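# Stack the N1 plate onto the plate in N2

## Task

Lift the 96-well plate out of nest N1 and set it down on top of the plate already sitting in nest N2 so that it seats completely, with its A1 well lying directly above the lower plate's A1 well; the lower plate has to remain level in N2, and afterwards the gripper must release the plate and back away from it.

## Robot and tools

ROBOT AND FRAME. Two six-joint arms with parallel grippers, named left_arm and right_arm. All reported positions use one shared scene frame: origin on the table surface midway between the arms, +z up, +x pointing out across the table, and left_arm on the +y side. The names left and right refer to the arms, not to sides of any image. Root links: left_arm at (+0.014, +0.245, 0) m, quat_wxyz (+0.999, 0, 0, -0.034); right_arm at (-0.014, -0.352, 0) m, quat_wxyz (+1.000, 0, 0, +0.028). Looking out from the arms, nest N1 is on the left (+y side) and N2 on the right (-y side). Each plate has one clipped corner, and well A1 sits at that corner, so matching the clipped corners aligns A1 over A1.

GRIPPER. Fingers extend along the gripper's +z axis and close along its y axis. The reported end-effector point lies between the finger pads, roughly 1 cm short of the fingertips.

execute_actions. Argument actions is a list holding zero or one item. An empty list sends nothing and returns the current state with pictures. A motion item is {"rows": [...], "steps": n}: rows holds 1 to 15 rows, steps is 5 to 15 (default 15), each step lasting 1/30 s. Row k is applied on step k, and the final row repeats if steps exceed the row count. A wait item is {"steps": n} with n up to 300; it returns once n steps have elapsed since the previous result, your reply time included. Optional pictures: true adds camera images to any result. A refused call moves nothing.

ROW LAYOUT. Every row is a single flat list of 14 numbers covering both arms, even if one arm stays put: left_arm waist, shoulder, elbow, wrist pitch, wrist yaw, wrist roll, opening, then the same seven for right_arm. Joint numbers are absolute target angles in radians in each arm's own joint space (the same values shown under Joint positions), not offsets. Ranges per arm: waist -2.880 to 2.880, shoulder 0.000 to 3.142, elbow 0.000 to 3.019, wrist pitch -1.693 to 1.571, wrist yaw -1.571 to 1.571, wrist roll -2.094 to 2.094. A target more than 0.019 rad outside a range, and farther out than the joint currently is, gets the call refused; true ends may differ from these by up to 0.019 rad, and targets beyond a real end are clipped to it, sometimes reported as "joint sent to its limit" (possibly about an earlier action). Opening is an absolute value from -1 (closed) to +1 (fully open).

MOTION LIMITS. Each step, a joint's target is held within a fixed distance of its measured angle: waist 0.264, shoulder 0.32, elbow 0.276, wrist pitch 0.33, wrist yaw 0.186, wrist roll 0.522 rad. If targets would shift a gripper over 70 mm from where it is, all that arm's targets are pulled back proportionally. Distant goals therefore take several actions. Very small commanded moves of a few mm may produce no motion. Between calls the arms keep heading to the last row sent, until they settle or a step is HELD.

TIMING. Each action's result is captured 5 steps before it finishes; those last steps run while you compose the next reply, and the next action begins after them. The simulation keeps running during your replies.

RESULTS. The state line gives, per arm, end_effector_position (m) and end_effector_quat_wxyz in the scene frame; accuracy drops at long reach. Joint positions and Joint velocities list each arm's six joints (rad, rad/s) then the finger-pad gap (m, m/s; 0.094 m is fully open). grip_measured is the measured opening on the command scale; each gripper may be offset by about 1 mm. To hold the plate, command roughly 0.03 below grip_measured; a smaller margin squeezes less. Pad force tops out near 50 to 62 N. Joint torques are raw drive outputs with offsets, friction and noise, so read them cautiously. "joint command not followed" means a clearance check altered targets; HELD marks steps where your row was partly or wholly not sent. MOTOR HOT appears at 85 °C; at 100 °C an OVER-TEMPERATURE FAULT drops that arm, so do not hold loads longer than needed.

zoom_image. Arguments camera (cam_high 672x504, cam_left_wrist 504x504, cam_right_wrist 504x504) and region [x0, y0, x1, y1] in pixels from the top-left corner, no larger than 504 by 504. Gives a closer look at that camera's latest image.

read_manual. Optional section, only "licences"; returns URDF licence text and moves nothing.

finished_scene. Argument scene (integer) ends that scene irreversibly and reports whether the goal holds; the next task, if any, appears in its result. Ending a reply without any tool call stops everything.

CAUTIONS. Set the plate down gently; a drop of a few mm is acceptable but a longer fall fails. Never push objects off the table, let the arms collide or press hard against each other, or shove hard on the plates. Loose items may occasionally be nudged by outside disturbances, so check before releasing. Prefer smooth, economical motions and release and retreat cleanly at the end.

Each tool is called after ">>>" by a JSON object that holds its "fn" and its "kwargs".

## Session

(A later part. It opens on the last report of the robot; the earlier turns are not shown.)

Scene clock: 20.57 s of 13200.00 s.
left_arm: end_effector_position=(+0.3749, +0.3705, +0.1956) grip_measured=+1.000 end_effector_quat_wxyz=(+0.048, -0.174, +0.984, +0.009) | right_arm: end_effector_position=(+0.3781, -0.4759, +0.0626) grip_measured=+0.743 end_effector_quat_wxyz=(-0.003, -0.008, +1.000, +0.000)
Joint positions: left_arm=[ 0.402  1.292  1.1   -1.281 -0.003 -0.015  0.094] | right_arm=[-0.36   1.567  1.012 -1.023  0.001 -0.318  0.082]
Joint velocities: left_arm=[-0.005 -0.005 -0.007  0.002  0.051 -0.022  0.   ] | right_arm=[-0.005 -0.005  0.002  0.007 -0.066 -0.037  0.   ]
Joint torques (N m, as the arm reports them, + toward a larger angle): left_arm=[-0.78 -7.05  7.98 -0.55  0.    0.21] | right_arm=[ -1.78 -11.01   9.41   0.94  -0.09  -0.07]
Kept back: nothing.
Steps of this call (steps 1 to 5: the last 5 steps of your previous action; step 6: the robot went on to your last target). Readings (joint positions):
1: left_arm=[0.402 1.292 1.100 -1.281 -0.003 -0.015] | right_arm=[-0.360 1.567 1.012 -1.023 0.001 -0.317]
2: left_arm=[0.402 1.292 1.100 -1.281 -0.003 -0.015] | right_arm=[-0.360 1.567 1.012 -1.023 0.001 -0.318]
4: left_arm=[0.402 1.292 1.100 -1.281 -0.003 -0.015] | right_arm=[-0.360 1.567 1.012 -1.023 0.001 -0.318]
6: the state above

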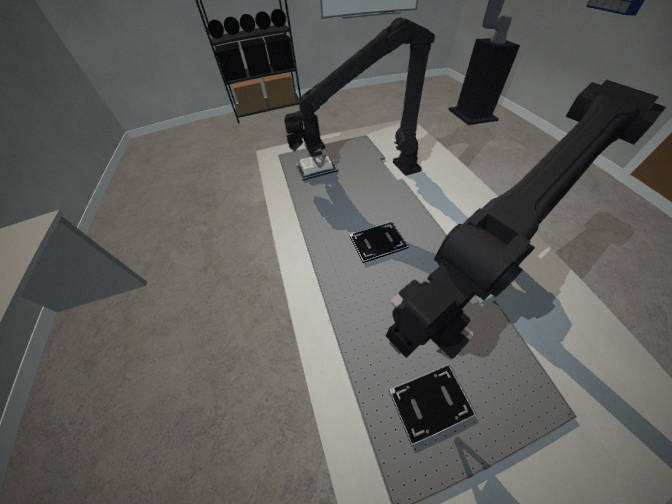

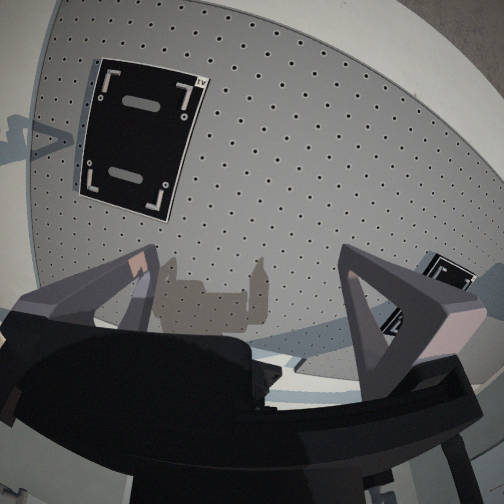

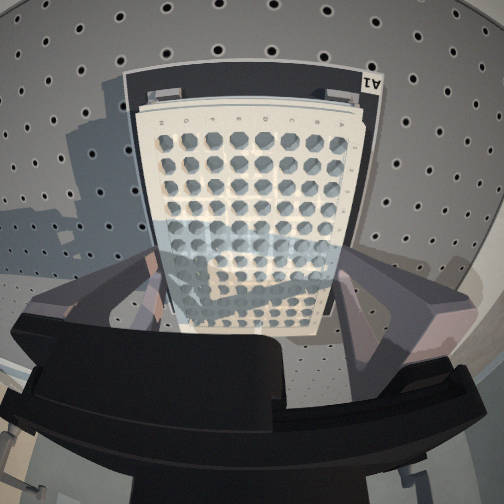

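>>> {"fn": "execute_actions", "kwargs": {"actions": [{"rows":[[0.4,1.3,1.1,-1.3,0,0,1,-0.356,1.582,1.006,-1.003,0.009,-0.33,0.71]]}], "pictures": true}}

>>> {"fn": "zoom_image", "kwargs": {"camera": "cam_right_wrist", "region": [100,40,400,260]}}

Scene clock: 21.13 s of 13200.00 s.
left_arm: end_effector_position=(+0.3749, +0.3705, +0.1956) grip_measured=+1.000 end_effector_quat_wxyz=(+0.048, -0.174, +0.984, +0.009) | right_arm: end_effector_position=(+0.3770, -0.4764, +0.0598) grip_measured=+0.743 end_effector_quat_wxyz=(-0.003, -0.008, +1.000, -0.002)
Joint positions: left_arm=[ 0.402  1.292  1.1   -1.281 -0.003 -0.015  0.094] | right_arm=[-0.36   1.567  1.004 -1.011  0.006 -0.319  0.082]
Joint velocities: left_arm=[-0.005  0.005 -0.017  0.002 -0.051 -0.051  0.   ] | right_arm=[-0.005 -0.015 -0.012 -0.007  0.022 -0.066 -0.001]
Joint torques (N m, as the arm reports them, + toward a larger angle): left_arm=[-0.76 -7.01  7.97 -0.55  0.    0.21] | right_arm=[ -1.81 -11.42   8.36   0.9    0.09  -0.03]
Steps of this call (steps 1 to 7: the robot went on to your last target; steps 8 to 17: the first 10 steps of this action). Readings (joint positions):
8: left_arm=[0.402 1.292 1.100 -1.281 -0.003 -0.015] | right_arm=[-0.360 1.567 1.011 -1.021 0.003 -0.319]
9: left_arm=[0.402 1.292 1.100 -1.281 -0.003 -0.015] | right_arm=[-0.360 1.567 1.009 -1.017 0.005 -0.319]
11: left_arm=[0.402 1.292 1.100 -1.281 -0.003 -0.015] | right_arm=[-0.360 1.567 1.005 -1.013 0.006 -0.319]
15: left_arm=[0.402 1.292 1.100 -1.281 -0.003 -0.015] | right_arm=[-0.360 1.567 1.004 -1.011 0.006 -0.319]
17: the state above

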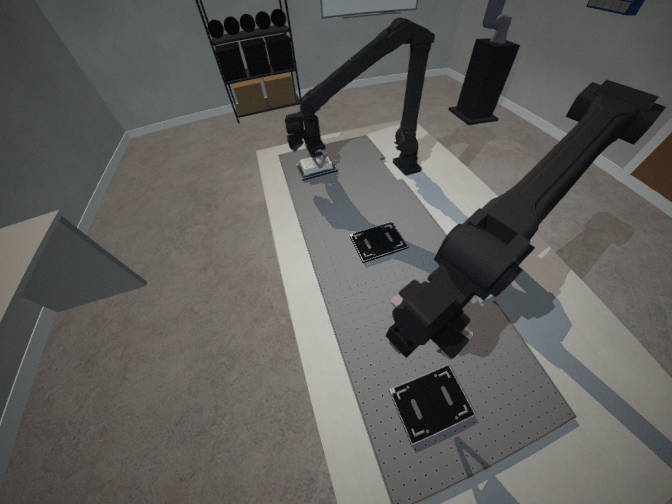

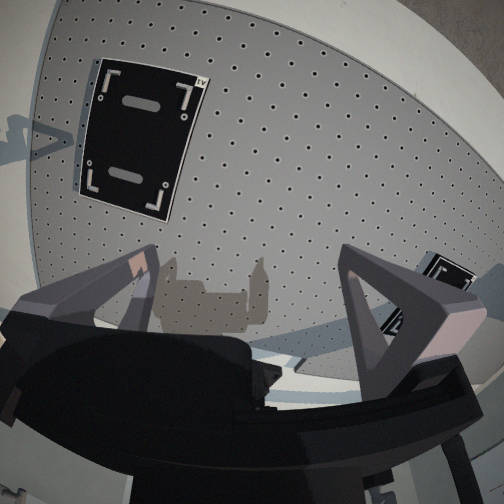

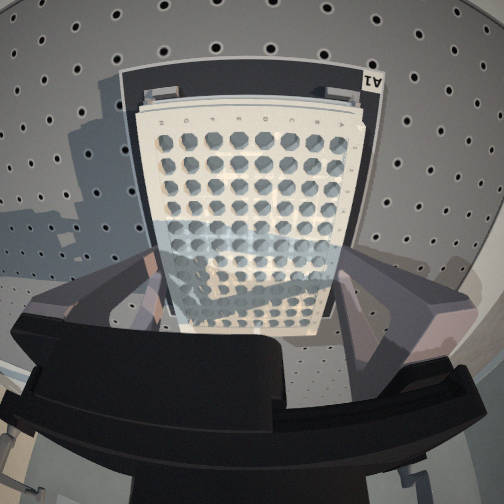

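Region (100, 40, 400, 260) of cam_right_wrist's 504x504 image, scaled by 1.680, with more detail than that image has; it fills the top 370 rows of this view, and the rest is white.

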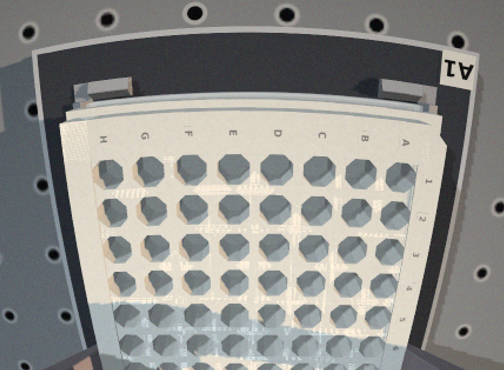

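>>> {"fn": "execute_actions", "kwargs": {"actions": [{"rows":[[0.4,1.3,1.1,-1.3,0,0,1,-0.356,1.596,1.012,-0.996,0.009,-0.333,0.71]]}]}}

>>> {"fn": "execute_actions", "kwargs": {"actions": [{"rows":[[0.4,1.3,1.1,-1.3,0,0,1,-0.356,1.604,1.012,-0.996,0.009,-0.333,0.71]]}], "pictures": true}}

>>> {"fn": "zoom_image", "kwargs": {"camera": "cam_right_wrist", "region": [100,40,400,260]}}

>>> {"fn": "zoom_image", "kwargs": {"camera": "cam_high", "region": [285,140,345,190]}}

Scene clock: 21.67 s of 13200.00 s.
left_arm: end_effector_position=(+0.3749, +0.3705, +0.1956) grip_measured=+1.000 end_effector_quat_wxyz=(+0.048, -0.174, +0.984, +0.009) | right_arm: end_effector_position=(+0.3772, -0.4766, +0.0594) grip_measured=+0.743 end_effector_quat_wxyz=(-0.003, -0.008, +1.000, -0.003)
Joint positions: left_arm=[ 0.402  1.292  1.1   -1.281 -0.003 -0.015  0.094] | right_arm=[-0.36   1.568  1.004 -1.01   0.007 -0.319  0.082]
Joint velocities: left_arm=[-0.005 -0.015 -0.002 -0.002  0.022 -0.022  0.   ] | right_arm=[ 0.005 -0.015  0.002 -0.012  0.022 -0.037 -0.   ]
Joint torques (N m, as the arm reports them, + toward a larger angle): left_arm=[-0.83 -7.02  7.95 -0.56  0.    0.21] | right_arm=[-2.15 -9.94  8.82  0.98  0.07 -0.1 ]
Steps of this call (steps 1 to 5: the last 5 steps of your previous action; step 6: the robot went on to your last target; steps 7 to 16: the first 10 steps of this action). Readings (joint positions):
7: left_arm=[0.402 1.292 1.100 -1.281 -0.003 -0.015] | right_arm=[-0.360 1.567 1.004 -1.011 0.006 -0.319]
8: left_arm=[0.402 1.292 1.100 -1.281 -0.003 -0.015] | right_arm=[-0.360 1.568 1.004 -1.011 0.007 -0.319]
10: left_arm=[0.402 1.292 1.100 -1.281 -0.003 -0.015] | right_arm=[-0.360 1.568 1.004 -1.010 0.007 -0.319]
14: left_arm=[0.402 1.292 1.100 -1.281 -0.003 -0.015] | right_arm=[-0.360 1.568 1.004 -1.010 0.007 -0.319]
16: the state above

Scene clock: 22.17 s of 13200.00 s.
left_arm: end_effector_position=(+0.3749, +0.3705, +0.1956) grip_measured=+1.000 end_effector_quat_wxyz=(+0.048, -0.174, +0.984, +0.009) | right_arm: end_effector_position=(+0.3771, -0.4766, +0.0591) grip_measured=+0.743 end_effector_quat_wxyz=(-0.003, -0.008, +1.000, -0.003)
Joint positions: left_arm=[ 0.402  1.292  1.1   -1.281 -0.003 -0.015  0.094] | right_arm=[-0.36   1.569  1.004 -1.01   0.007 -0.319  0.082]
Joint velocities: left_arm=[ 0.005 -0.015  0.002 -0.022  0.022  0.066  0.   ] | right_arm=[ 0.005 -0.024 -0.012 -0.002 -0.007  0.095  0.   ]
Joint torques (N m, as the arm reports them, + toward a larger angle): left_arm=[-0.82 -7.01  7.97 -0.58  0.    0.22] | right_arm=[-2.07 -9.4   8.85  1.1   0.06 -0.09]
Steps of this call (steps 1 to 5: the last 5 steps of your previous action; steps 6 to 15: the first 10 steps of this action). Readings (joint positions):
6: left_arm=[0.402 1.292 1.100 -1.281 -0.003 -0.015] | right_arm=[-0.360 1.568 1.004 -1.010 0.007 -0.319]
7: left_arm=[0.402 1.292 1.100 -1.281 -0.003 -0.015] | right_arm=[-0.360 1.569 1.004 -1.010 0.007 -0.319]
9: left_arm=[0.402 1.292 1.100 -1.281 -0.003 -0.015] | right_arm=[-0.360 1.569 1.004 -1.010 0.007 -0.319]
13: left_arm=[0.402 1.292 1.100 -1.281 -0.003 -0.015] | right_arm=[-0.360 1.569 1.004 -1.010 0.007 -0.319]
15: the state above

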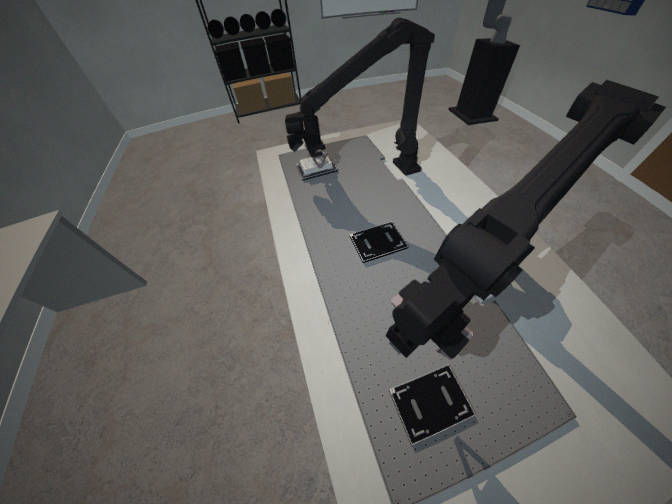

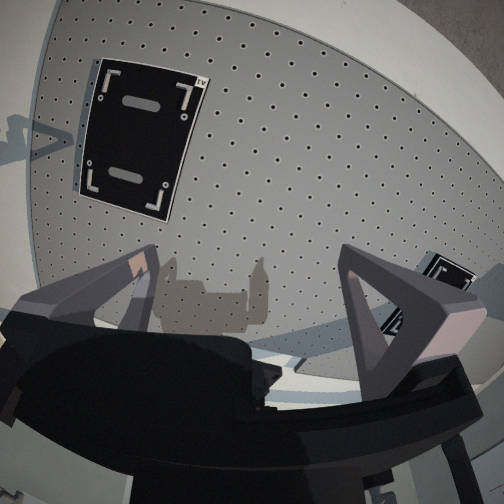

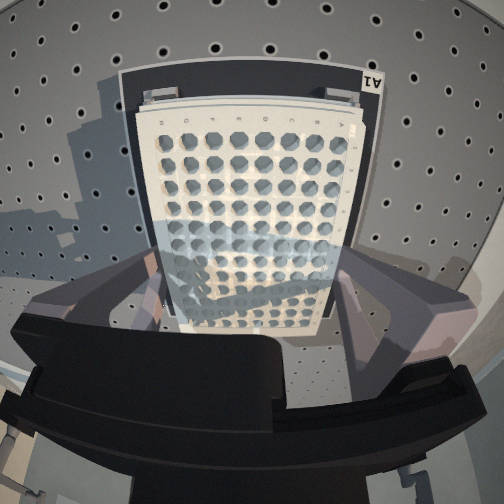

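Region (100, 40, 400, 260) of cam_right_wrist's 504x504 image, scaled by 1.680, with more detail than that image has; it fills the top 370 rows of this view, and the rest is white.

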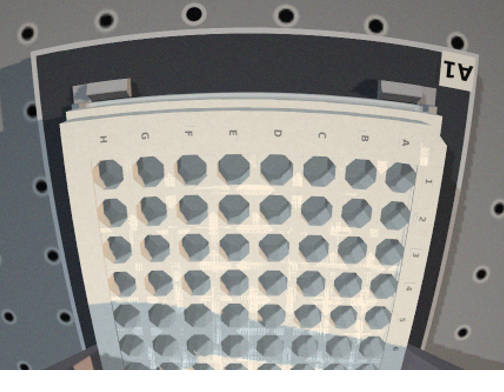

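Region (285, 140, 345, 190) of cam_high's 672x504 image, scaled by 8.400, with more detail than that image has.

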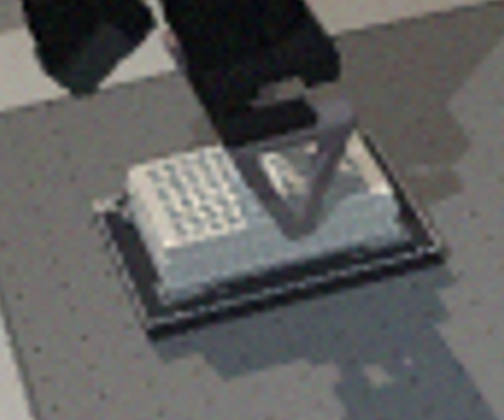

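The plate is resting on the rim, so I'll slide it slightly forward under light pressure.

>>> {"fn": "execute_actions", "kwargs": {"actions": [{"rows":[[0.4,1.3,1.1,-1.3,0,0,1,-0.356,1.6,1.012,-0.984,0.009,-0.34,0.71]]}]}}

>>> {"fn": "execute_actions", "kwargs": {"actions": [{"rows":[[0.4,1.3,1.1,-1.3,0,0,1,-0.356,1.604,1.012,-0.978,0.009,-0.34,0.71]]}], "pictures": true}}

>>> {"fn": "zoom_image", "kwargs": {"camera": "cam_right_wrist", "region": [100,40,400,260]}}

Scene clock: 22.67 s of 13200.00 s.
left_arm: end_effector_position=(+0.3749, +0.3705, +0.1956) grip_measured=+1.000 end_effector_quat_wxyz=(+0.048, -0.174, +0.984, +0.009) | right_arm: end_effector_position=(+0.3776, -0.4769, +0.0591) grip_measured=+0.743 end_effector_quat_wxyz=(-0.002, -0.009, +1.000, -0.003)
Joint positions: left_arm=[ 0.402  1.292  1.1   -1.281 -0.003 -0.015  0.094] | right_arm=[-0.36   1.569  1.004 -1.008  0.007 -0.321  0.082]
Joint velocities: left_arm=[-0.005 -0.015 -0.017 -0.007 -0.051  0.022  0.   ] | right_arm=[-0.005 -0.005  0.027  0.002 -0.007 -0.051 -0.001]
Joint torques (N m, as the arm reports them, + toward a larger angle): left_arm=[-0.86 -7.05  7.96 -0.56  0.    0.22] | right_arm=[-2.11 -9.73  8.88  1.47  0.05 -0.15]
Steps of this call (steps 1 to 5: the last 5 steps of your previous action; steps 6 to 15: the first 10 steps of this action). Readings (joint positions):
6: left_arm=[0.402 1.292 1.100 -1.281 -0.003 -0.015] | right_arm=[-0.360 1.569 1.004 -1.009 0.007 -0.321]
7: left_arm=[0.402 1.292 1.100 -1.281 -0.003 -0.015] | right_arm=[-0.360 1.569 1.004 -1.008 0.007 -0.321]
9: left_arm=[0.402 1.292 1.100 -1.281 -0.003 -0.015] | right_arm=[-0.360 1.569 1.004 -1.008 0.007 -0.321]
13: left_arm=[0.402 1.292 1.100 -1.281 -0.003 -0.015] | right_arm=[-0.360 1.569 1.004 -1.008 0.007 -0.321]
15: the state above

Scene clock: 23.17 s of 13200.00 s.
left_arm: end_effector_position=(+0.3749, +0.3705, +0.1956) grip_measured=+1.000 end_effector_quat_wxyz=(+0.048, -0.174, +0.984, +0.009) | right_arm: end_effector_position=(+0.3777, -0.4769, +0.0591) grip_measured=+0.743 end_effector_quat_wxyz=(-0.002, -0.009, +1.000, -0.003)
Joint positions: left_arm=[ 0.402  1.292  1.1   -1.281 -0.003 -0.015  0.094] | right_arm=[-0.36   1.569  1.004 -1.008  0.007 -0.321  0.082]
Joint velocities: left_arm=[-0.015 -0.005 -0.017 -0.007  0.022  0.081  0.   ] | right_arm=[-0.005 -0.005  0.007  0.007 -0.022 -0.037 -0.001]
Joint torques (N m, as the arm reports them, + toward a larger angle): left_arm=[-0.84 -7.    7.97 -0.57  0.    0.22] | right_arm=[-1.55 -9.72  8.72  1.69  0.04 -0.13]
Steps of this call (steps 1 to 5: the last 5 steps of your previous action; steps 6 to 15: the first 10 steps of this action). Readings (joint positions):
6: left_arm=[0.402 1.292 1.100 -1.281 -0.003 -0.015] | right_arm=[-0.360 1.569 1.004 -1.008 0.007 -0.321]
7: left_arm=[0.402 1.292 1.100 -1.281 -0.003 -0.015] | right_arm=[-0.360 1.569 1.004 -1.008 0.007 -0.321]
9: left_arm=[0.402 1.292 1.100 -1.281 -0.003 -0.015] | right_arm=[-0.360 1.569 1.004 -1.008 0.007 -0.321]
13: left_arm=[0.402 1.292 1.100 -1.281 -0.003 -0.015] | right_arm=[-0.360 1.569 1.004 -1.008 0.007 -0.321]
15: the state above

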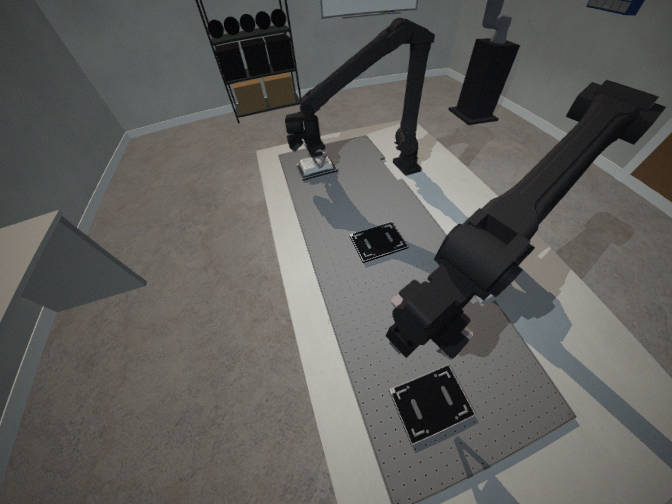

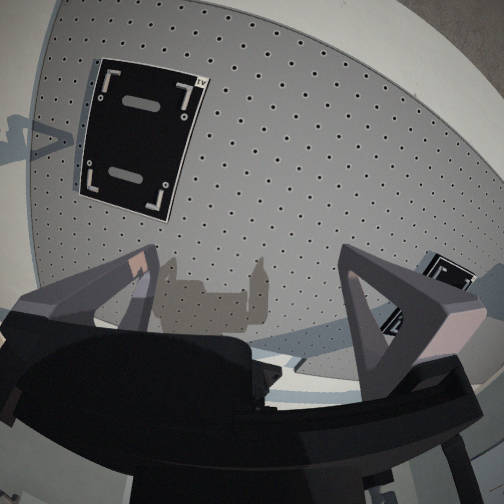

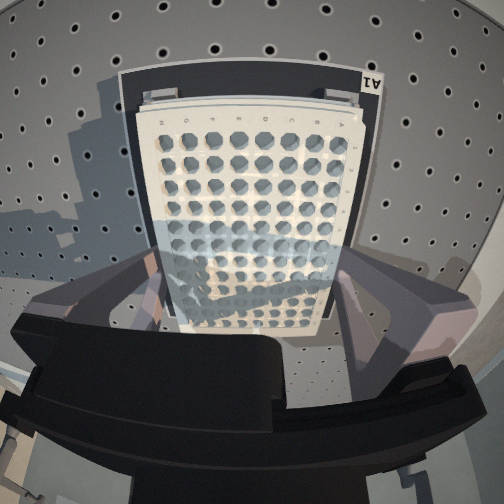

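Region (100, 40, 400, 260) of cam_right_wrist's 504x504 image, scaled by 1.680, with more detail than that image has; it fills the top 370 rows of this view, and the rest is white.

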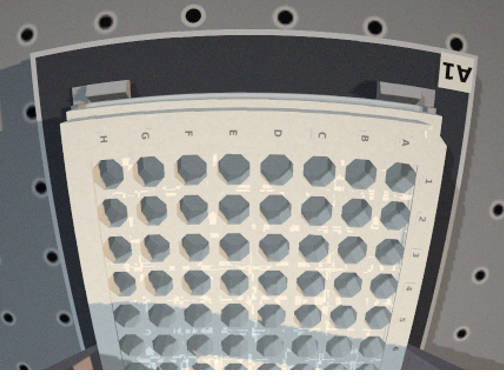

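>>> {"fn": "execute_actions", "kwargs": {"actions": [{"rows":[[0.4,1.3,1.1,-1.3,0,0,1,-0.36,1.569,1.015,-1.008,0.007,-0.321,0.71],[0.4,1.3,1.1,-1.3,0,0,1,-0.36,1.569,1.015,-1.008,0.007,-0.321,0.71],[0.4,1.3,1.1,-1.3,0,0,1,-0.36,1.569,1.015,-1.008,0.007,-0.321,0.9]],"steps":12}], "pictures": true}}

>>> {"fn": "zoom_image", "kwargs": {"camera": "cam_right_wrist", "region": [100,40,400,260]}}

Scene clock: 23.63 s of 13200.00 s.
left_arm: end_effector_position=(+0.3749, +0.3705, +0.1956) grip_measured=+1.000 end_effector_quat_wxyz=(+0.048, -0.174, +0.984, +0.009) | right_arm: end_effector_position=(+0.3774, -0.4768, +0.0591) grip_measured=+0.897 end_effector_quat_wxyz=(-0.002, -0.009, +1.000, -0.003)
Joint positions: left_arm=[ 0.402  1.292  1.1   -1.281 -0.003 -0.015  0.094] | right_arm=[-0.36   1.569  1.004 -1.009  0.007 -0.321  0.089]
Joint velocities: left_arm=[ 0.005 -0.005  0.012  0.007 -0.081 -0.051  0.   ] | right_arm=[-0.015 -0.005 -0.007  0.012 -0.037  0.007  0.001]
Joint torques (N m, as the arm reports them, + toward a larger angle): left_arm=[-0.79 -7.02  7.97 -0.56  0.    0.22] | right_arm=[ -2.14 -12.58   9.18   0.58  -0.07   0.  ]
Steps of this call (steps 1 to 5: the last 5 steps of your previous action; steps 6 to 7: the robot went on to your last target; steps 8 to 14: the first 7 steps of this action). Readings (joint positions):
8: left_arm=[0.402 1.292 1.100 -1.281 -0.003 -0.015] | right_arm=[-0.360 1.569 1.004 -1.008 0.007 -0.321]
9: left_arm=[0.402 1.292 1.100 -1.281 -0.003 -0.015] | right_arm=[-0.360 1.569 1.004 -1.009 0.007 -0.321]
11: left_arm=[0.402 1.292 1.100 -1.281 -0.003 -0.015] | right_arm=[-0.360 1.569 1.004 -1.009 0.007 -0.321]
14: the state above

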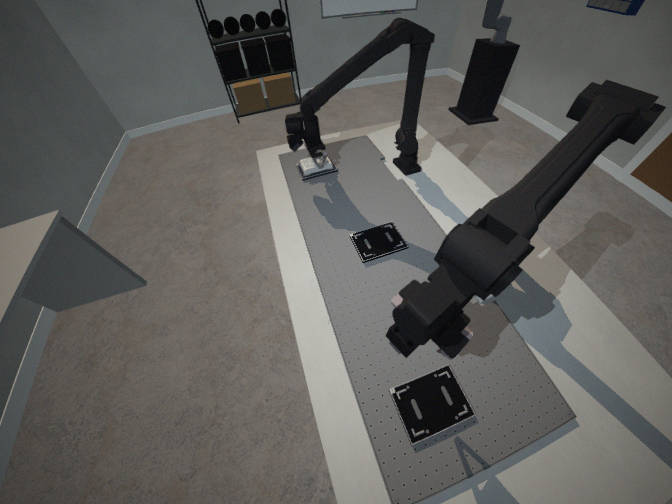

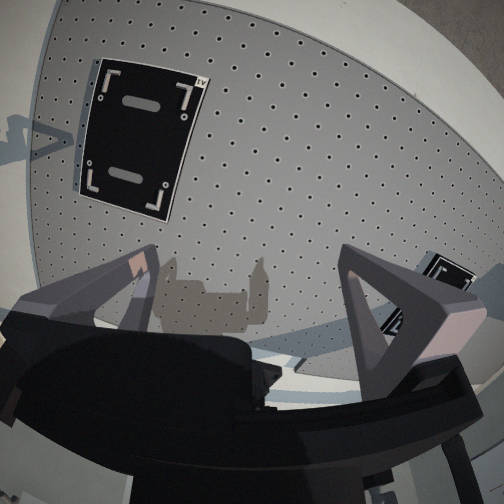

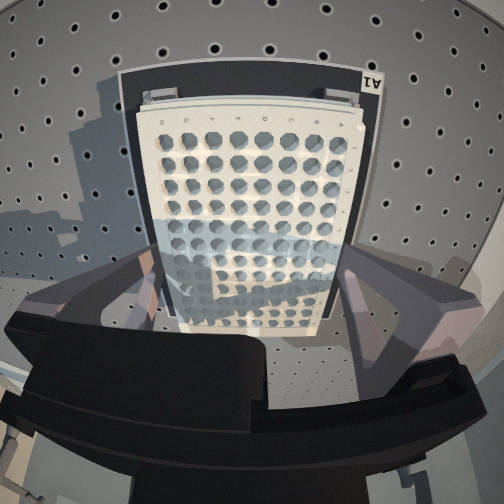

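Region (100, 40, 400, 260) of cam_right_wrist's 504x504 image, scaled by 1.680, with more detail than that image has; it fills the top 370 rows of this view, and the rest is white.

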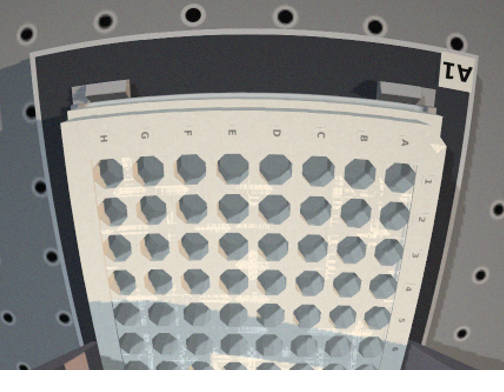

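>>> {"fn": "execute_actions", "kwargs": {"actions": [{"rows":[[0.4,1.3,1.1,-1.3,0,0,1,-0.36,1.569,1.015,-1.008,0.007,-0.321,0.73]],"steps":8}]}}

>>> {"fn": "execute_actions", "kwargs": {"actions": [{"rows":[[0.4,1.3,1.1,-1.3,0,0,1,-0.36,1.575,1.015,-1.03,0.007,-0.321,0.73]],"steps":10}]}}

>>> {"fn": "execute_actions", "kwargs": {"actions": [{"rows":[[0.4,1.3,1.1,-1.3,0,0,1,-0.36,1.575,1.015,-1.0,0.007,-0.28,0.73]],"steps":10}]}}

>>> {"fn": "execute_actions", "kwargs": {"actions": [{"rows":[[0.4,1.3,1.1,-1.3,0,0,1,-0.36,1.575,1.015,-1.0,0.007,-0.36,0.73]],"steps":15}]}}

Scene clock: 24.00 s of 13200.00 s.
left_arm: end_effector_position=(+0.3749, +0.3705, +0.1956) grip_measured=+1.000 end_effector_quat_wxyz=(+0.048, -0.174, +0.984, +0.009) | right_arm: end_effector_position=(+0.3774, -0.4768, +0.0591) grip_measured=+0.750 end_effector_quat_wxyz=(-0.002, -0.009, +1.000, -0.003)
Joint positions: left_arm=[ 0.402  1.292  1.1   -1.281 -0.003 -0.015  0.094] | right_arm=[-0.36   1.569  1.004 -1.009  0.007 -0.321  0.082]
Joint velocities: left_arm=[ 0.005 -0.024  0.002  0.002 -0.007 -0.037  0.   ] | right_arm=[ 0.005 -0.005  0.002 -0.017 -0.081  0.007 -0.003]
Joint torques (N m, as the arm reports them, + toward a larger angle): left_arm=[-0.83 -7.03  7.97 -0.55  0.    0.22] | right_arm=[ -2.06 -12.33   9.31   0.49  -0.07   0.  ]
Steps of this call (steps 1 to 5: the last 5 steps of your previous action; steps 6 to 8: the robot went on to your last target; steps 9 to 11: the first 3 steps of this action). Readings (joint positions):
9: left_arm=[0.402 1.292 1.100 -1.281 -0.003 -0.015] | right_arm=[-0.360 1.569 1.004 -1.009 0.007 -0.321]
10: left_arm=[0.402 1.292 1.100 -1.281 -0.003 -0.015] | right_arm=[-0.360 1.569 1.004 -1.009 0.007 -0.321]
11: the state above

Scene clock: 24.33 s of 13200.00 s.
left_arm: end_effector_position=(+0.3749, +0.3705, +0.1956) grip_measured=+1.000 end_effector_quat_wxyz=(+0.048, -0.174, +0.984, +0.009) | right_arm: end_effector_position=(+0.3763, -0.4764, +0.0591) grip_measured=+0.749 end_effector_quat_wxyz=(-0.005, -0.009, +1.000, -0.002)
Joint positions: left_arm=[ 0.402  1.292  1.1   -1.281 -0.003 -0.015  0.094] | right_arm=[-0.36   1.569  1.004 -1.014  0.007 -0.321  0.082]
Joint velocities: left_arm=[-0.015 -0.024  0.007 -0.012 -0.051  0.051  0.   ] | right_arm=[-0.005 -0.005 -0.002  0.032  0.037  0.081 -0.   ]
Joint torques (N m, as the arm reports them, + toward a larger angle): left_arm=[-0.8  -7.03  7.99 -0.58  0.    0.21] | right_arm=[ -1.91 -11.78   9.01  -0.07  -0.02   0.01]
Steps of this call (steps 1 to 5: the last 5 steps of your previous action; steps 6 to 10: the first 5 steps of this action). Readings (joint positions):
6: left_arm=[0.402 1.292 1.100 -1.281 -0.003 -0.015] | right_arm=[-0.360 1.569 1.004 -1.011 0.007 -0.321]
7: left_arm=[0.402 1.292 1.100 -1.281 -0.003 -0.015] | right_arm=[-0.360 1.569 1.004 -1.014 0.007 -0.321]
9: left_arm=[0.402 1.292 1.100 -1.281 -0.003 -0.015] | right_arm=[-0.360 1.569 1.004 -1.014 0.007 -0.321]
10: the state above

Scene clock: 24.67 s of 13200.00 s.
left_arm: end_effector_position=(+0.3749, +0.3705, +0.1956) grip_measured=+1.000 end_effector_quat_wxyz=(+0.048, -0.174, +0.984, +0.009) | right_arm: end_effector_position=(+0.3773, -0.4767, +0.0591) grip_measured=+0.749 end_effector_quat_wxyz=(-0.003, -0.001, +1.000, -0.003)
Joint positions: left_arm=[ 0.402  1.292  1.1   -1.281 -0.003 -0.015  0.094] | right_arm=[-0.36   1.569  1.004 -1.009  0.007 -0.304  0.082]
Joint velocities: left_arm=[-0.005  0.005 -0.002 -0.012 -0.022  0.007  0.   ] | right_arm=[-0.005 -0.015 -0.017  0.022 -0.051  0.066  0.001]
Joint torques (N m, as the arm reports them, + toward a larger angle): left_arm=[-0.85 -7.01  7.97 -0.54 -0.01  0.21] | right_arm=[ -2.54 -12.09   9.21   0.85  -0.08   0.19]
Steps of this call (steps 1 to 5: the last 5 steps of your previous action; steps 6 to 10: the first 5 steps of this action). Readings (joint positions):
6: left_arm=[0.402 1.292 1.100 -1.281 -0.003 -0.015] | right_arm=[-0.360 1.569 1.004 -1.011 0.007 -0.316]
7: left_arm=[0.402 1.292 1.100 -1.281 -0.003 -0.015] | right_arm=[-0.360 1.569 1.004 -1.010 0.007 -0.312]
9: left_arm=[0.402 1.292 1.100 -1.281 -0.003 -0.015] | right_arm=[-0.360 1.569 1.004 -1.009 0.007 -0.305]
10: the state above

Scene clock: 25.17 s of 13200.00 s.
left_arm: end_effector_position=(+0.3749, +0.3705, +0.1956) grip_measured=+1.000 end_effector_quat_wxyz=(+0.048, -0.174, +0.984, +0.009) | right_arm: end_effector_position=(+0.3773, -0.4767, +0.0591) grip_measured=+0.749 end_effector_quat_wxyz=(-0.003, -0.020, +1.000, -0.003)
Joint positions: left_arm=[ 0.402  1.292  1.1   -1.281 -0.003 -0.015  0.094] | right_arm=[-0.36   1.569  1.004 -1.009  0.007 -0.343  0.082]
Joint velocities: left_arm=[ 0.005 -0.015  0.007  0.002  0.066 -0.081  0.   ] | right_arm=[-0.015 -0.005  0.007 -0.002 -0.007 -0.007  0.001]
Joint torques (N m, as the arm reports them, + toward a larger angle): left_arm=[-0.83 -6.95  7.97 -0.56  0.    0.22] | right_arm=[ -2.09 -11.99   9.26   0.79  -0.03  -0.09]
Steps of this call (steps 1 to 5: the last 5 steps of your previous action; steps 6 to 15: the first 10 steps of this action). Readings (joint positions):
6: left_arm=[0.402 1.292 1.100 -1.281 -0.003 -0.015] | right_arm=[-0.360 1.569 1.004 -1.009 0.007 -0.311]
7: left_arm=[0.402 1.292 1.100 -1.281 -0.003 -0.015] | right_arm=[-0.360 1.569 1.004 -1.009 0.007 -0.319]
9: left_arm=[0.402 1.292 1.100 -1.281 -0.003 -0.015] | right_arm=[-0.360 1.569 1.004 -1.009 0.007 -0.329]
13: left_arm=[0.402 1.292 1.100 -1.281 -0.003 -0.015] | right_arm=[-0.360 1.569 1.004 -1.009 0.007 -0.340]
15: the state above

>>> {"fn": "execute_actions", "kwargs": {"actions": [{"rows":[[0.4,1.3,1.1,-1.3,0,0,1,-0.36,1.575,1.015,-1.02,0.007,-0.303,0.72]]}]}}

>>> {"fn": "execute_actions", "kwargs": {"actions": [{"rows":[[0.4,1.3,1.1,-1.3,0,0,1,-0.36,1.605,1.012,-1.005,0.004,-0.31,0.72]]}], "pictures": true}}

>>> {"fn": "zoom_image", "kwargs": {"camera": "cam_right_wrist", "region": [100,40,400,340]}}

Scene clock: 25.70 s of 13200.00 s.
left_arm: end_effector_position=(+0.3749, +0.3705, +0.1956) grip_measured=+1.000 end_effector_quat_wxyz=(+0.048, -0.174, +0.984, +0.009) | right_arm: end_effector_position=(+0.3767, -0.4766, +0.0591) grip_measured=+0.749 end_effector_quat_wxyz=(-0.004, -0.008, +1.000, -0.003)
Joint positions: left_arm=[ 0.402  1.292  1.1   -1.281 -0.003 -0.015  0.094] | right_arm=[-0.36   1.569  1.004 -1.012  0.007 -0.319  0.082]
Joint velocities: left_arm=[-0.005  0.005 -0.012  0.002 -0.066  0.095  0.   ] | right_arm=[-0.005 -0.015  0.007 -0.032  0.007  0.007 -0.001]
Joint torques (N m, as the arm reports them, + toward a larger angle): left_arm=[-0.81 -7.04  7.98 -0.57  0.    0.21] | right_arm=[ -1.88 -12.32   9.25   0.09  -0.05   0.14]
Steps of this call (steps 1 to 5: the last 5 steps of your previous action; step 6: the robot went on to your last target; steps 7 to 16: the first 10 steps of this action). Readings (joint positions):
7: left_arm=[0.402 1.292 1.100 -1.281 -0.003 -0.015] | right_arm=[-0.360 1.569 1.004 -1.010 0.007 -0.340]
8: left_arm=[0.402 1.292 1.100 -1.281 -0.003 -0.015] | right_arm=[-0.360 1.569 1.004 -1.011 0.007 -0.335]
10: left_arm=[0.402 1.292 1.100 -1.281 -0.003 -0.015] | right_arm=[-0.360 1.569 1.004 -1.011 0.007 -0.328]
14: left_arm=[0.402 1.292 1.100 -1.281 -0.003 -0.015] | right_arm=[-0.360 1.569 1.004 -1.012 0.007 -0.321]
16: the state above

Scene clock: 26.20 s of 13200.00 s.
left_arm: end_effector_position=(+0.3749, +0.3705, +0.1956) grip_measured=+1.000 end_effector_quat_wxyz=(+0.048, -0.174, +0.984, +0.009) | right_arm: end_effector_position=(+0.3766, -0.4764, +0.0582) grip_measured=+0.749 end_effector_quat_wxyz=(-0.005, -0.008, +1.000, -0.002)
Joint positions: left_arm=[ 0.402  1.292  1.1   -1.281 -0.003 -0.015  0.094] | right_arm=[-0.36   1.571  1.004 -1.012  0.007 -0.319  0.082]
Joint velocities: left_arm=[-0.005 -0.005  0.002 -0.017  0.022  0.007  0.   ] | right_arm=[-0.015  0.005  0.007 -0.022 -0.007  0.007 -0.   ]
Joint torques (N m, as the arm reports them, + toward a larger angle): left_arm=[-0.83 -7.04  7.96 -0.56  0.    0.22] | right_arm=[-2.24 -9.38  8.94  0.74 -0.14  0.12]
Steps of this call (steps 1 to 5: the last 5 steps of your previous action; steps 6 to 15: the first 10 steps of this action). Readings (joint positions):
6: left_arm=[0.402 1.292 1.100 -1.281 -0.003 -0.015] | right_arm=[-0.360 1.570 1.004 -1.012 0.007 -0.319]
7: left_arm=[0.402 1.292 1.100 -1.281 -0.003 -0.015] | right_arm=[-0.360 1.571 1.004 -1.012 0.007 -0.319]
9: left_arm=[0.402 1.292 1.100 -1.281 -0.003 -0.015] | right_arm=[-0.360 1.571 1.004 -1.012 0.007 -0.319]
13: left_arm=[0.402 1.292 1.100 -1.281 -0.003 -0.015] | right_arm=[-0.360 1.571 1.004 -1.012 0.007 -0.319]
15: the state above

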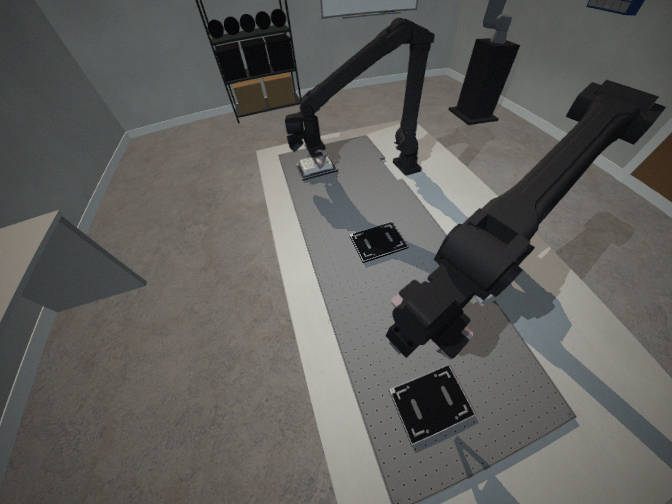

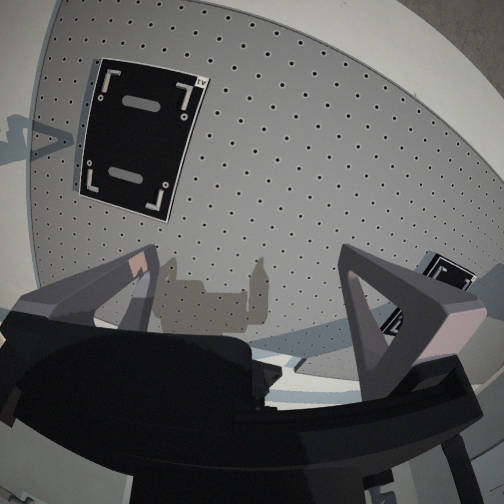

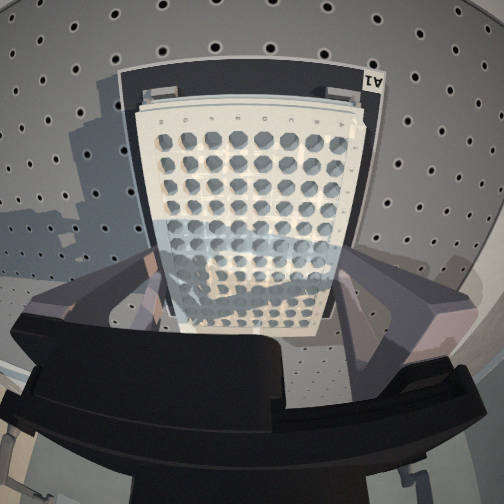

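Region (100, 40, 400, 340) of cam_right_wrist's 504x504 image, scaled by 1.680, with more detail than that image has.

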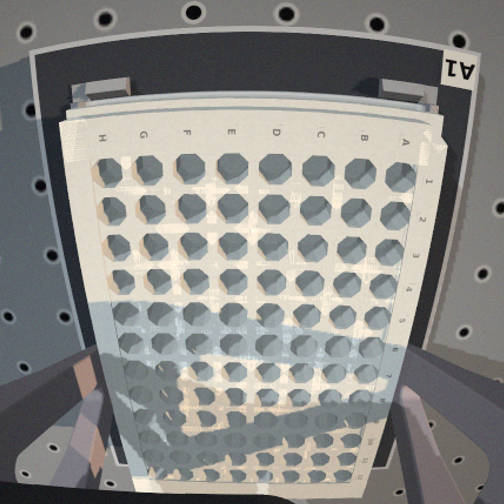

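>>> {"fn": "execute_actions", "kwargs": {"actions": [{"rows":[[0.4,1.3,1.1,-1.3,0,0,1,-0.36,1.6,1.012,-0.985,0.012,-0.345,0.72]]}]}}

>>> {"fn": "execute_actions", "kwargs": {"actions": [{"rows":[[0.4,1.3,1.1,-1.3,0,0,1,-0.36,1.615,1.012,-0.995,0.008,-0.33,0.72]],"steps":10}]}}

>>> {"fn": "execute_actions", "kwargs": {"actions": [{"rows":[[0.4,1.3,1.1,-1.3,0,0,1,-0.36,1.575,1.015,-1.008,0.008,-0.365,0.72]]}]}}

Scene clock: 26.73 s of 13200.00 s.
left_arm: end_effector_position=(+0.3749, +0.3705, +0.1956) grip_measured=+1.000 end_effector_quat_wxyz=(+0.048, -0.174, +0.984, +0.009) | right_arm: end_effector_position=(+0.3772, -0.4766, +0.0582) grip_measured=+0.749 end_effector_quat_wxyz=(-0.004, -0.010, +1.000, -0.002)
Joint positions: left_arm=[ 0.402  1.292  1.1   -1.281 -0.003 -0.015  0.094] | right_arm=[-0.36   1.571  1.004 -1.009  0.007 -0.323  0.082]
Joint velocities: left_arm=[ 0.005 -0.005 -0.002  0.012 -0.066  0.037  0.   ] | right_arm=[-0.005 -0.005  0.002 -0.007  0.051 -0.022  0.   ]
Joint torques (N m, as the arm reports them, + toward a larger angle): left_arm=[-0.82 -6.98  7.96 -0.55  0.    0.22] | right_arm=[-2.25 -9.64  8.85  1.42  0.21 -0.17]
Steps of this call (steps 1 to 5: the last 5 steps of your previous action; step 6: the robot went on to your last target; steps 7 to 16: the first 10 steps of this action). Readings (joint positions):
7: left_arm=[0.402 1.292 1.100 -1.281 -0.003 -0.015] | right_arm=[-0.360 1.571 1.004 -1.011 0.007 -0.321]
8: left_arm=[0.402 1.292 1.100 -1.281 -0.003 -0.015] | right_arm=[-0.360 1.571 1.004 -1.009 0.007 -0.323]
10: left_arm=[0.402 1.292 1.100 -1.281 -0.003 -0.015] | right_arm=[-0.360 1.571 1.004 -1.009 0.007 -0.323]
14: left_arm=[0.402 1.292 1.100 -1.281 -0.003 -0.015] | right_arm=[-0.360 1.571 1.004 -1.009 0.007 -0.323]
16: the state above

Scene clock: 27.07 s of 13200.00 s.
left_arm: end_effector_position=(+0.3749, +0.3705, +0.1956) grip_measured=+1.000 end_effector_quat_wxyz=(+0.048, -0.174, +0.984, +0.009) | right_arm: end_effector_position=(+0.3772, -0.4766, +0.0582) grip_measured=+0.749 end_effector_quat_wxyz=(-0.004, -0.010, +1.000, -0.002)
Joint positions: left_arm=[ 0.402  1.292  1.1   -1.281 -0.003 -0.015  0.094] | right_arm=[-0.36   1.571  1.004 -1.009  0.007 -0.323  0.082]
Joint velocities: left_arm=[-0.015 -0.024  0.012  0.012 -0.007 -0.037  0.   ] | right_arm=[ 0.005 -0.005 -0.017  0.012  0.022 -0.007  0.   ]
Joint torques (N m, as the arm reports them, + toward a larger angle): left_arm=[-0.84 -6.97  7.97 -0.55  0.    0.21] | right_arm=[-2.5  -8.41  8.95  1.09  0.01 -0.03]
Steps of this call (steps 1 to 5: the last 5 steps of your previous action; steps 6 to 10: the first 5 steps of this action). Readings (joint positions):
6: left_arm=[0.402 1.292 1.100 -1.281 -0.003 -0.015] | right_arm=[-0.360 1.571 1.004 -1.009 0.007 -0.323]
7: left_arm=[0.402 1.292 1.100 -1.281 -0.003 -0.015] | right_arm=[-0.360 1.571 1.004 -1.009 0.007 -0.323]
9: left_arm=[0.402 1.292 1.100 -1.281 -0.003 -0.015] | right_arm=[-0.360 1.571 1.004 -1.009 0.007 -0.323]
10: the state above

Scene clock: 27.57 s of 13200.00 s.
left_arm: end_effector_position=(+0.3749, +0.3705, +0.1956) grip_measured=+1.000 end_effector_quat_wxyz=(+0.048, -0.174, +0.984, +0.009) | right_arm: end_effector_position=(+0.3771, -0.4765, +0.0582) grip_measured=+0.749 end_effector_quat_wxyz=(-0.004, -0.015, +1.000, -0.002)
Joint positions: left_arm=[ 0.402  1.292  1.1   -1.281 -0.003 -0.015  0.094] | right_arm=[-0.36   1.571  1.004 -1.01   0.007 -0.334  0.082]
Joint velocities: left_arm=[-0.005 -0.005 -0.007 -0.002 -0.022 -0.037  0.   ] | right_arm=[-0.015 -0.015 -0.002  0.012  0.037  0.022  0.001]
Joint torques (N m, as the arm reports them, + toward a larger angle): left_arm=[-0.84 -6.98  7.97 -0.56  0.    0.22] | right_arm=[ -1.98 -11.98   9.1    0.59   0.02  -0.21]
Steps of this call (steps 1 to 5: the last 5 steps of your previous action; steps 6 to 15: the first 10 steps of this action). Readings (joint positions):
6: left_arm=[0.402 1.292 1.100 -1.281 -0.003 -0.015] | right_arm=[-0.360 1.571 1.004 -1.010 0.007 -0.326]
7: left_arm=[0.402 1.292 1.100 -1.281 -0.003 -0.015] | right_arm=[-0.360 1.571 1.004 -1.010 0.007 -0.327]
9: left_arm=[0.402 1.292 1.100 -1.281 -0.003 -0.015] | right_arm=[-0.360 1.571 1.004 -1.010 0.007 -0.330]
13: left_arm=[0.402 1.292 1.100 -1.281 -0.003 -0.015] | right_arm=[-0.360 1.571 1.004 -1.010 0.007 -0.333]
15: the state above

>>> {"fn": "execute_actions", "kwargs": {"actions": [{"rows":[[0.4,1.3,1.1,-1.3,0,0,1,-0.36,1.575,1.015,-1.0,0.008,-0.297,0.72]]}]}}

>>> {"fn": "execute_actions", "kwargs": {"actions": [{"rows":[[0.4,1.3,1.1,-1.3,0,0,1,-0.36,1.57,1.015,-1.008,0.008,-0.32,1]],"steps":8}]}}

>>> {"fn": "execute_actions", "kwargs": {"actions": [{"rows":[[0.4,1.3,1.1,-1.3,0,0,1,-0.36,1.5,1.04,-1.04,0,-0.32,1]]}]}}

>>> {"fn": "execute_actions", "kwargs": {"actions": [{"rows":[[0.4,1.3,1.1,-1.3,0,0,1,-0.2,1.5,1.04,-1.04,0,-1.3,1]]}]}}

>>> {"fn": "execute_actions", "kwargs": {"actions": [{"steps":15}], "pictures": true}}

>>> {"fn": "zoom_image", "kwargs": {"camera": "cam_right_wrist", "region": [120,140,400,340]}}

Scene clock: 28.17 s of 13200.00 s.
left_arm: end_effector_position=(+0.3749, +0.3705, +0.1956) grip_measured=+1.000 end_effector_quat_wxyz=(+0.048, -0.174, +0.984, +0.009) | right_arm: end_effector_position=(+0.3771, -0.4765, +0.0582) grip_measured=+0.749 end_effector_quat_wxyz=(-0.004, -0.012, +1.000, -0.002)
Joint positions: left_arm=[ 0.402  1.292  1.1   -1.281 -0.003 -0.015  0.094] | right_arm=[-0.36   1.571  1.004 -1.01   0.007 -0.327  0.082]
Joint velocities: left_arm=[-0.015  0.005  0.007 -0.007  0.066 -0.037  0.   ] | right_arm=[-0.015  0.005  0.002  0.002  0.007 -0.007  0.   ]
Joint torques (N m, as the arm reports them, + toward a larger angle): left_arm=[-0.82 -7.    7.96 -0.55  0.    0.22] | right_arm=[ -2.37 -12.17   9.13   0.88   0.03   0.28]
Steps of this call (steps 1 to 5: the last 5 steps of your previous action; steps 6 to 8: the robot went on to your last target; steps 9 to 18: the first 10 steps of this action). Readings (joint positions):
9: left_arm=[0.402 1.292 1.100 -1.281 -0.003 -0.015] | right_arm=[-0.360 1.571 1.004 -1.010 0.007 -0.331]
10: left_arm=[0.402 1.292 1.100 -1.281 -0.003 -0.015] | right_arm=[-0.360 1.571 1.004 -1.010 0.007 -0.329]
12: left_arm=[0.402 1.292 1.100 -1.281 -0.003 -0.015] | right_arm=[-0.360 1.571 1.004 -1.010 0.007 -0.328]
16: left_arm=[0.402 1.292 1.100 -1.281 -0.003 -0.015] | right_arm=[-0.360 1.571 1.004 -1.010 0.007 -0.327]
18: the state above

Scene clock: 28.43 s of 13200.00 s.
left_arm: end_effector_position=(+0.3749, +0.3705, +0.1956) grip_measured=+1.000 end_effector_quat_wxyz=(+0.048, -0.174, +0.984, +0.009) | right_arm: end_effector_position=(+0.3769, -0.4765, +0.0581) grip_measured=+0.997 end_effector_quat_wxyz=(-0.004, -0.012, +1.000, -0.002)
Joint positions: left_arm=[ 0.402  1.292  1.1   -1.281 -0.003 -0.015  0.094] | right_arm=[-0.36   1.571  1.004 -1.01   0.007 -0.327  0.094]
Joint velocities: left_arm=[ 0.015 -0.005 -0.007  0.017 -0.022  0.022  0.   ] | right_arm=[-0.005 -0.005  0.027  0.002  0.007  0.007  0.011]
Joint torques (N m, as the arm reports them, + toward a larger angle): left_arm=[-0.86 -7.04  7.96 -0.57  0.    0.22] | right_arm=[ -1.81 -12.68   9.37   0.48   0.01   0.06]
Steps of this call (steps 1 to 5: the last 5 steps of your previous action; steps 6 to 8: the first 3 steps of this action). Readings (joint positions):
6: left_arm=[0.402 1.292 1.100 -1.281 -0.003 -0.015] | right_arm=[-0.360 1.571 1.004 -1.010 0.007 -0.327]
7: left_arm=[0.402 1.292 1.100 -1.281 -0.003 -0.015] | right_arm=[-0.360 1.571 1.004 -1.010 0.007 -0.327]
8: the state above

Scene clock: 28.93 s of 13200.00 s.
left_arm: end_effector_position=(+0.3749, +0.3705, +0.1956) grip_measured=+1.000 end_effector_quat_wxyz=(+0.048, -0.174, +0.984, +0.009) | right_arm: end_effector_position=(+0.3754, -0.4754, +0.0799) grip_measured=+1.000 end_effector_quat_wxyz=(+0.013, -0.012, +1.000, -0.006)
Joint positions: left_arm=[ 0.402  1.292  1.1   -1.281 -0.003 -0.015  0.094] | right_arm=[-0.36   1.515  1.004 -1.032  0.003 -0.327  0.094]
Joint velocities: left_arm=[-0.015 -0.015  0.007  0.007 -0.022 -0.066  0.   ] | right_arm=[ 0.015  0.005  0.002  0.007  0.007 -0.007  0.   ]
Joint torques (N m, as the arm reports them, + toward a larger angle): left_arm=[-0.83 -7.02  7.97 -0.55 -0.01  0.22] | right_arm=[ -2.7  -13.1   11.8    0.04  -0.17   0.09]
Steps of this call (steps 1 to 5: the last 5 steps of your previous action; steps 6 to 15: the first 10 steps of this action). Readings (joint positions):
6: left_arm=[0.402 1.292 1.100 -1.281 -0.003 -0.015] | right_arm=[-0.360 1.567 1.004 -1.013 0.005 -0.327]
7: left_arm=[0.402 1.292 1.100 -1.281 -0.003 -0.015] | right_arm=[-0.360 1.562 1.004 -1.021 0.004 -0.327]
9: left_arm=[0.402 1.292 1.100 -1.281 -0.003 -0.015] | right_arm=[-0.360 1.546 1.004 -1.029 0.003 -0.327]
13: left_arm=[0.402 1.292 1.100 -1.281 -0.003 -0.015] | right_arm=[-0.360 1.518 1.004 -1.031 0.003 -0.327]
15: the state above

Scene clock: 29.43 s of 13200.00 s.
left_arm: end_effector_position=(+0.3749, +0.3705, +0.1956) grip_measured=+1.000 end_effector_quat_wxyz=(+0.048, -0.174, +0.984, +0.009) | right_arm: end_effector_position=(+0.3917, -0.3981, +0.0799) grip_measured=+1.000 end_effector_quat_wxyz=(+0.012, -0.488, +0.872, -0.007)
Joint positions: left_arm=[ 0.402  1.292  1.1   -1.281 -0.003 -0.015  0.094] | right_arm=[-0.168  1.515  1.004 -1.032 -0.002 -1.132  0.094]
Joint velocities: left_arm=[-0.005  0.005 -0.002 -0.002 -0.022 -0.051  0.   ] | right_arm=[-0.132 -0.005 -0.002 -0.002 -0.037 -0.989  0.   ]
Joint torques (N m, as the arm reports them, + toward a larger angle): left_arm=[-0.83 -7.04  7.97 -0.56  0.    0.22] | right_arm=[ -3.81 -13.6   11.89   0.2    0.03  -0.05]
Steps of this call (steps 1 to 5: the last 5 steps of your previous action; steps 6 to 15: the first 10 steps of this action). Readings (joint positions):
6: left_arm=[0.402 1.292 1.100 -1.281 -0.003 -0.015] | right_arm=[-0.349 1.515 1.004 -1.032 0.007 -0.410]
7: left_arm=[0.402 1.292 1.100 -1.281 -0.003 -0.015] | right_arm=[-0.329 1.515 1.004 -1.032 0.007 -0.509]
9: left_arm=[0.402 1.292 1.100 -1.281 -0.003 -0.015] | right_arm=[-0.261 1.515 1.004 -1.032 0.005 -0.707]
13: left_arm=[0.402 1.292 1.100 -1.281 -0.003 -0.015] | right_arm=[-0.169 1.515 1.004 -1.032 -0.002 -1.043]
15: the state above

Scene clock: 29.93 s of 13200.00 s.
left_arm: end_effector_position=(+0.3749, +0.3705, +0.1956) grip_measured=+1.000 end_effector_quat_wxyz=(+0.048, -0.174, +0.984, +0.009) | right_arm: end_effector_position=(+0.3901, -0.4105, +0.0799) grip_measured=+1.000 end_effector_quat_wxyz=(+0.011, -0.540, +0.841, -0.008)
Joint positions: left_arm=[ 0.402  1.292  1.1   -1.281 -0.003 -0.015  0.094] | right_arm=[-0.199  1.515  1.004 -1.032 -0.002 -1.283  0.094]
Joint velocities: left_arm=[-0.024 -0.005 -0.007  0.012 -0.037  0.051  0.   ] | right_arm=[-0.005 -0.005  0.022 -0.012 -0.081  0.007  0.   ]
Joint torques (N m, as the arm reports them, + toward a larger angle): left_arm=[-0.81 -7.01  7.97 -0.56  0.    0.21] | right_arm=[ -2.73 -13.46  11.83   0.2   -0.05  -0.08]
Kept back: nothing.
Steps of this call (steps 1 to 5: the last 5 steps of your previous action; steps 6 to 15: the robot went on to your last target). Readings (joint positions):
1: left_arm=[0.402 1.292 1.100 -1.281 -0.003 -0.015] | right_arm=[-0.173 1.515 1.004 -1.032 -0.002 -1.164]
2: left_arm=[0.402 1.292 1.100 -1.281 -0.003 -0.015] | right_arm=[-0.179 1.515 1.004 -1.032 -0.002 -1.189]
4: left_arm=[0.402 1.292 1.100 -1.281 -0.003 -0.015] | right_arm=[-0.190 1.515 1.004 -1.032 -0.002 -1.225]
8: left_arm=[0.402 1.292 1.100 -1.281 -0.003 -0.015] | right_arm=[-0.199 1.515 1.004 -1.032 -0.002 -1.263]
15: the state above

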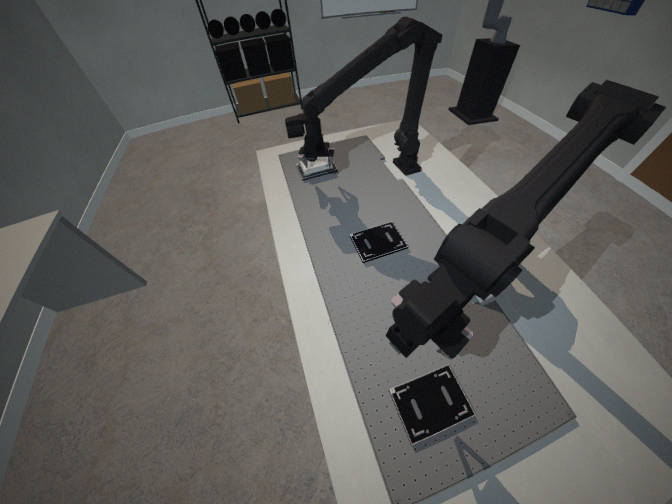

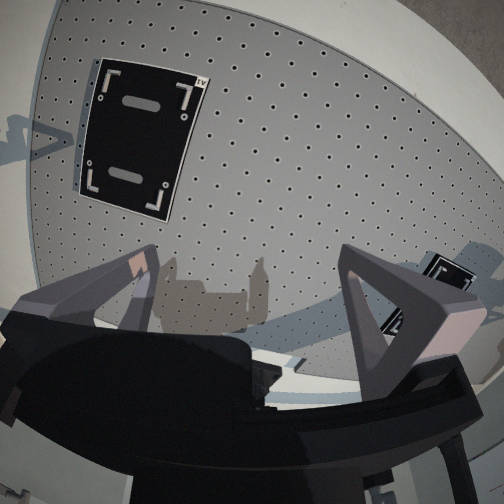

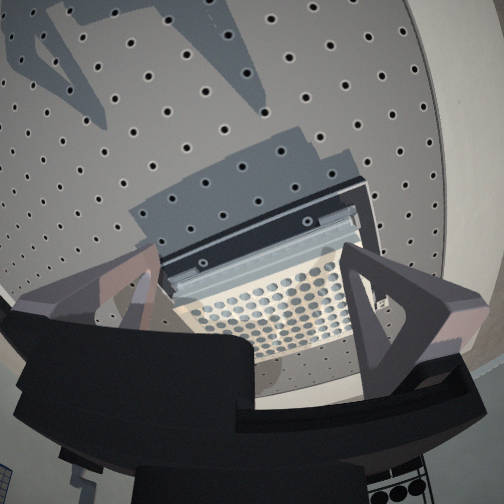

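Region (120, 140, 400, 340) of cam_right_wrist's 504x504 image, scaled by 1.800, with more detail than that image has; it fills the top 360 rows of this view, and the rest is white.

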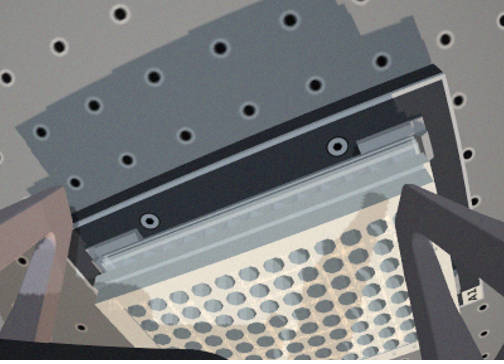

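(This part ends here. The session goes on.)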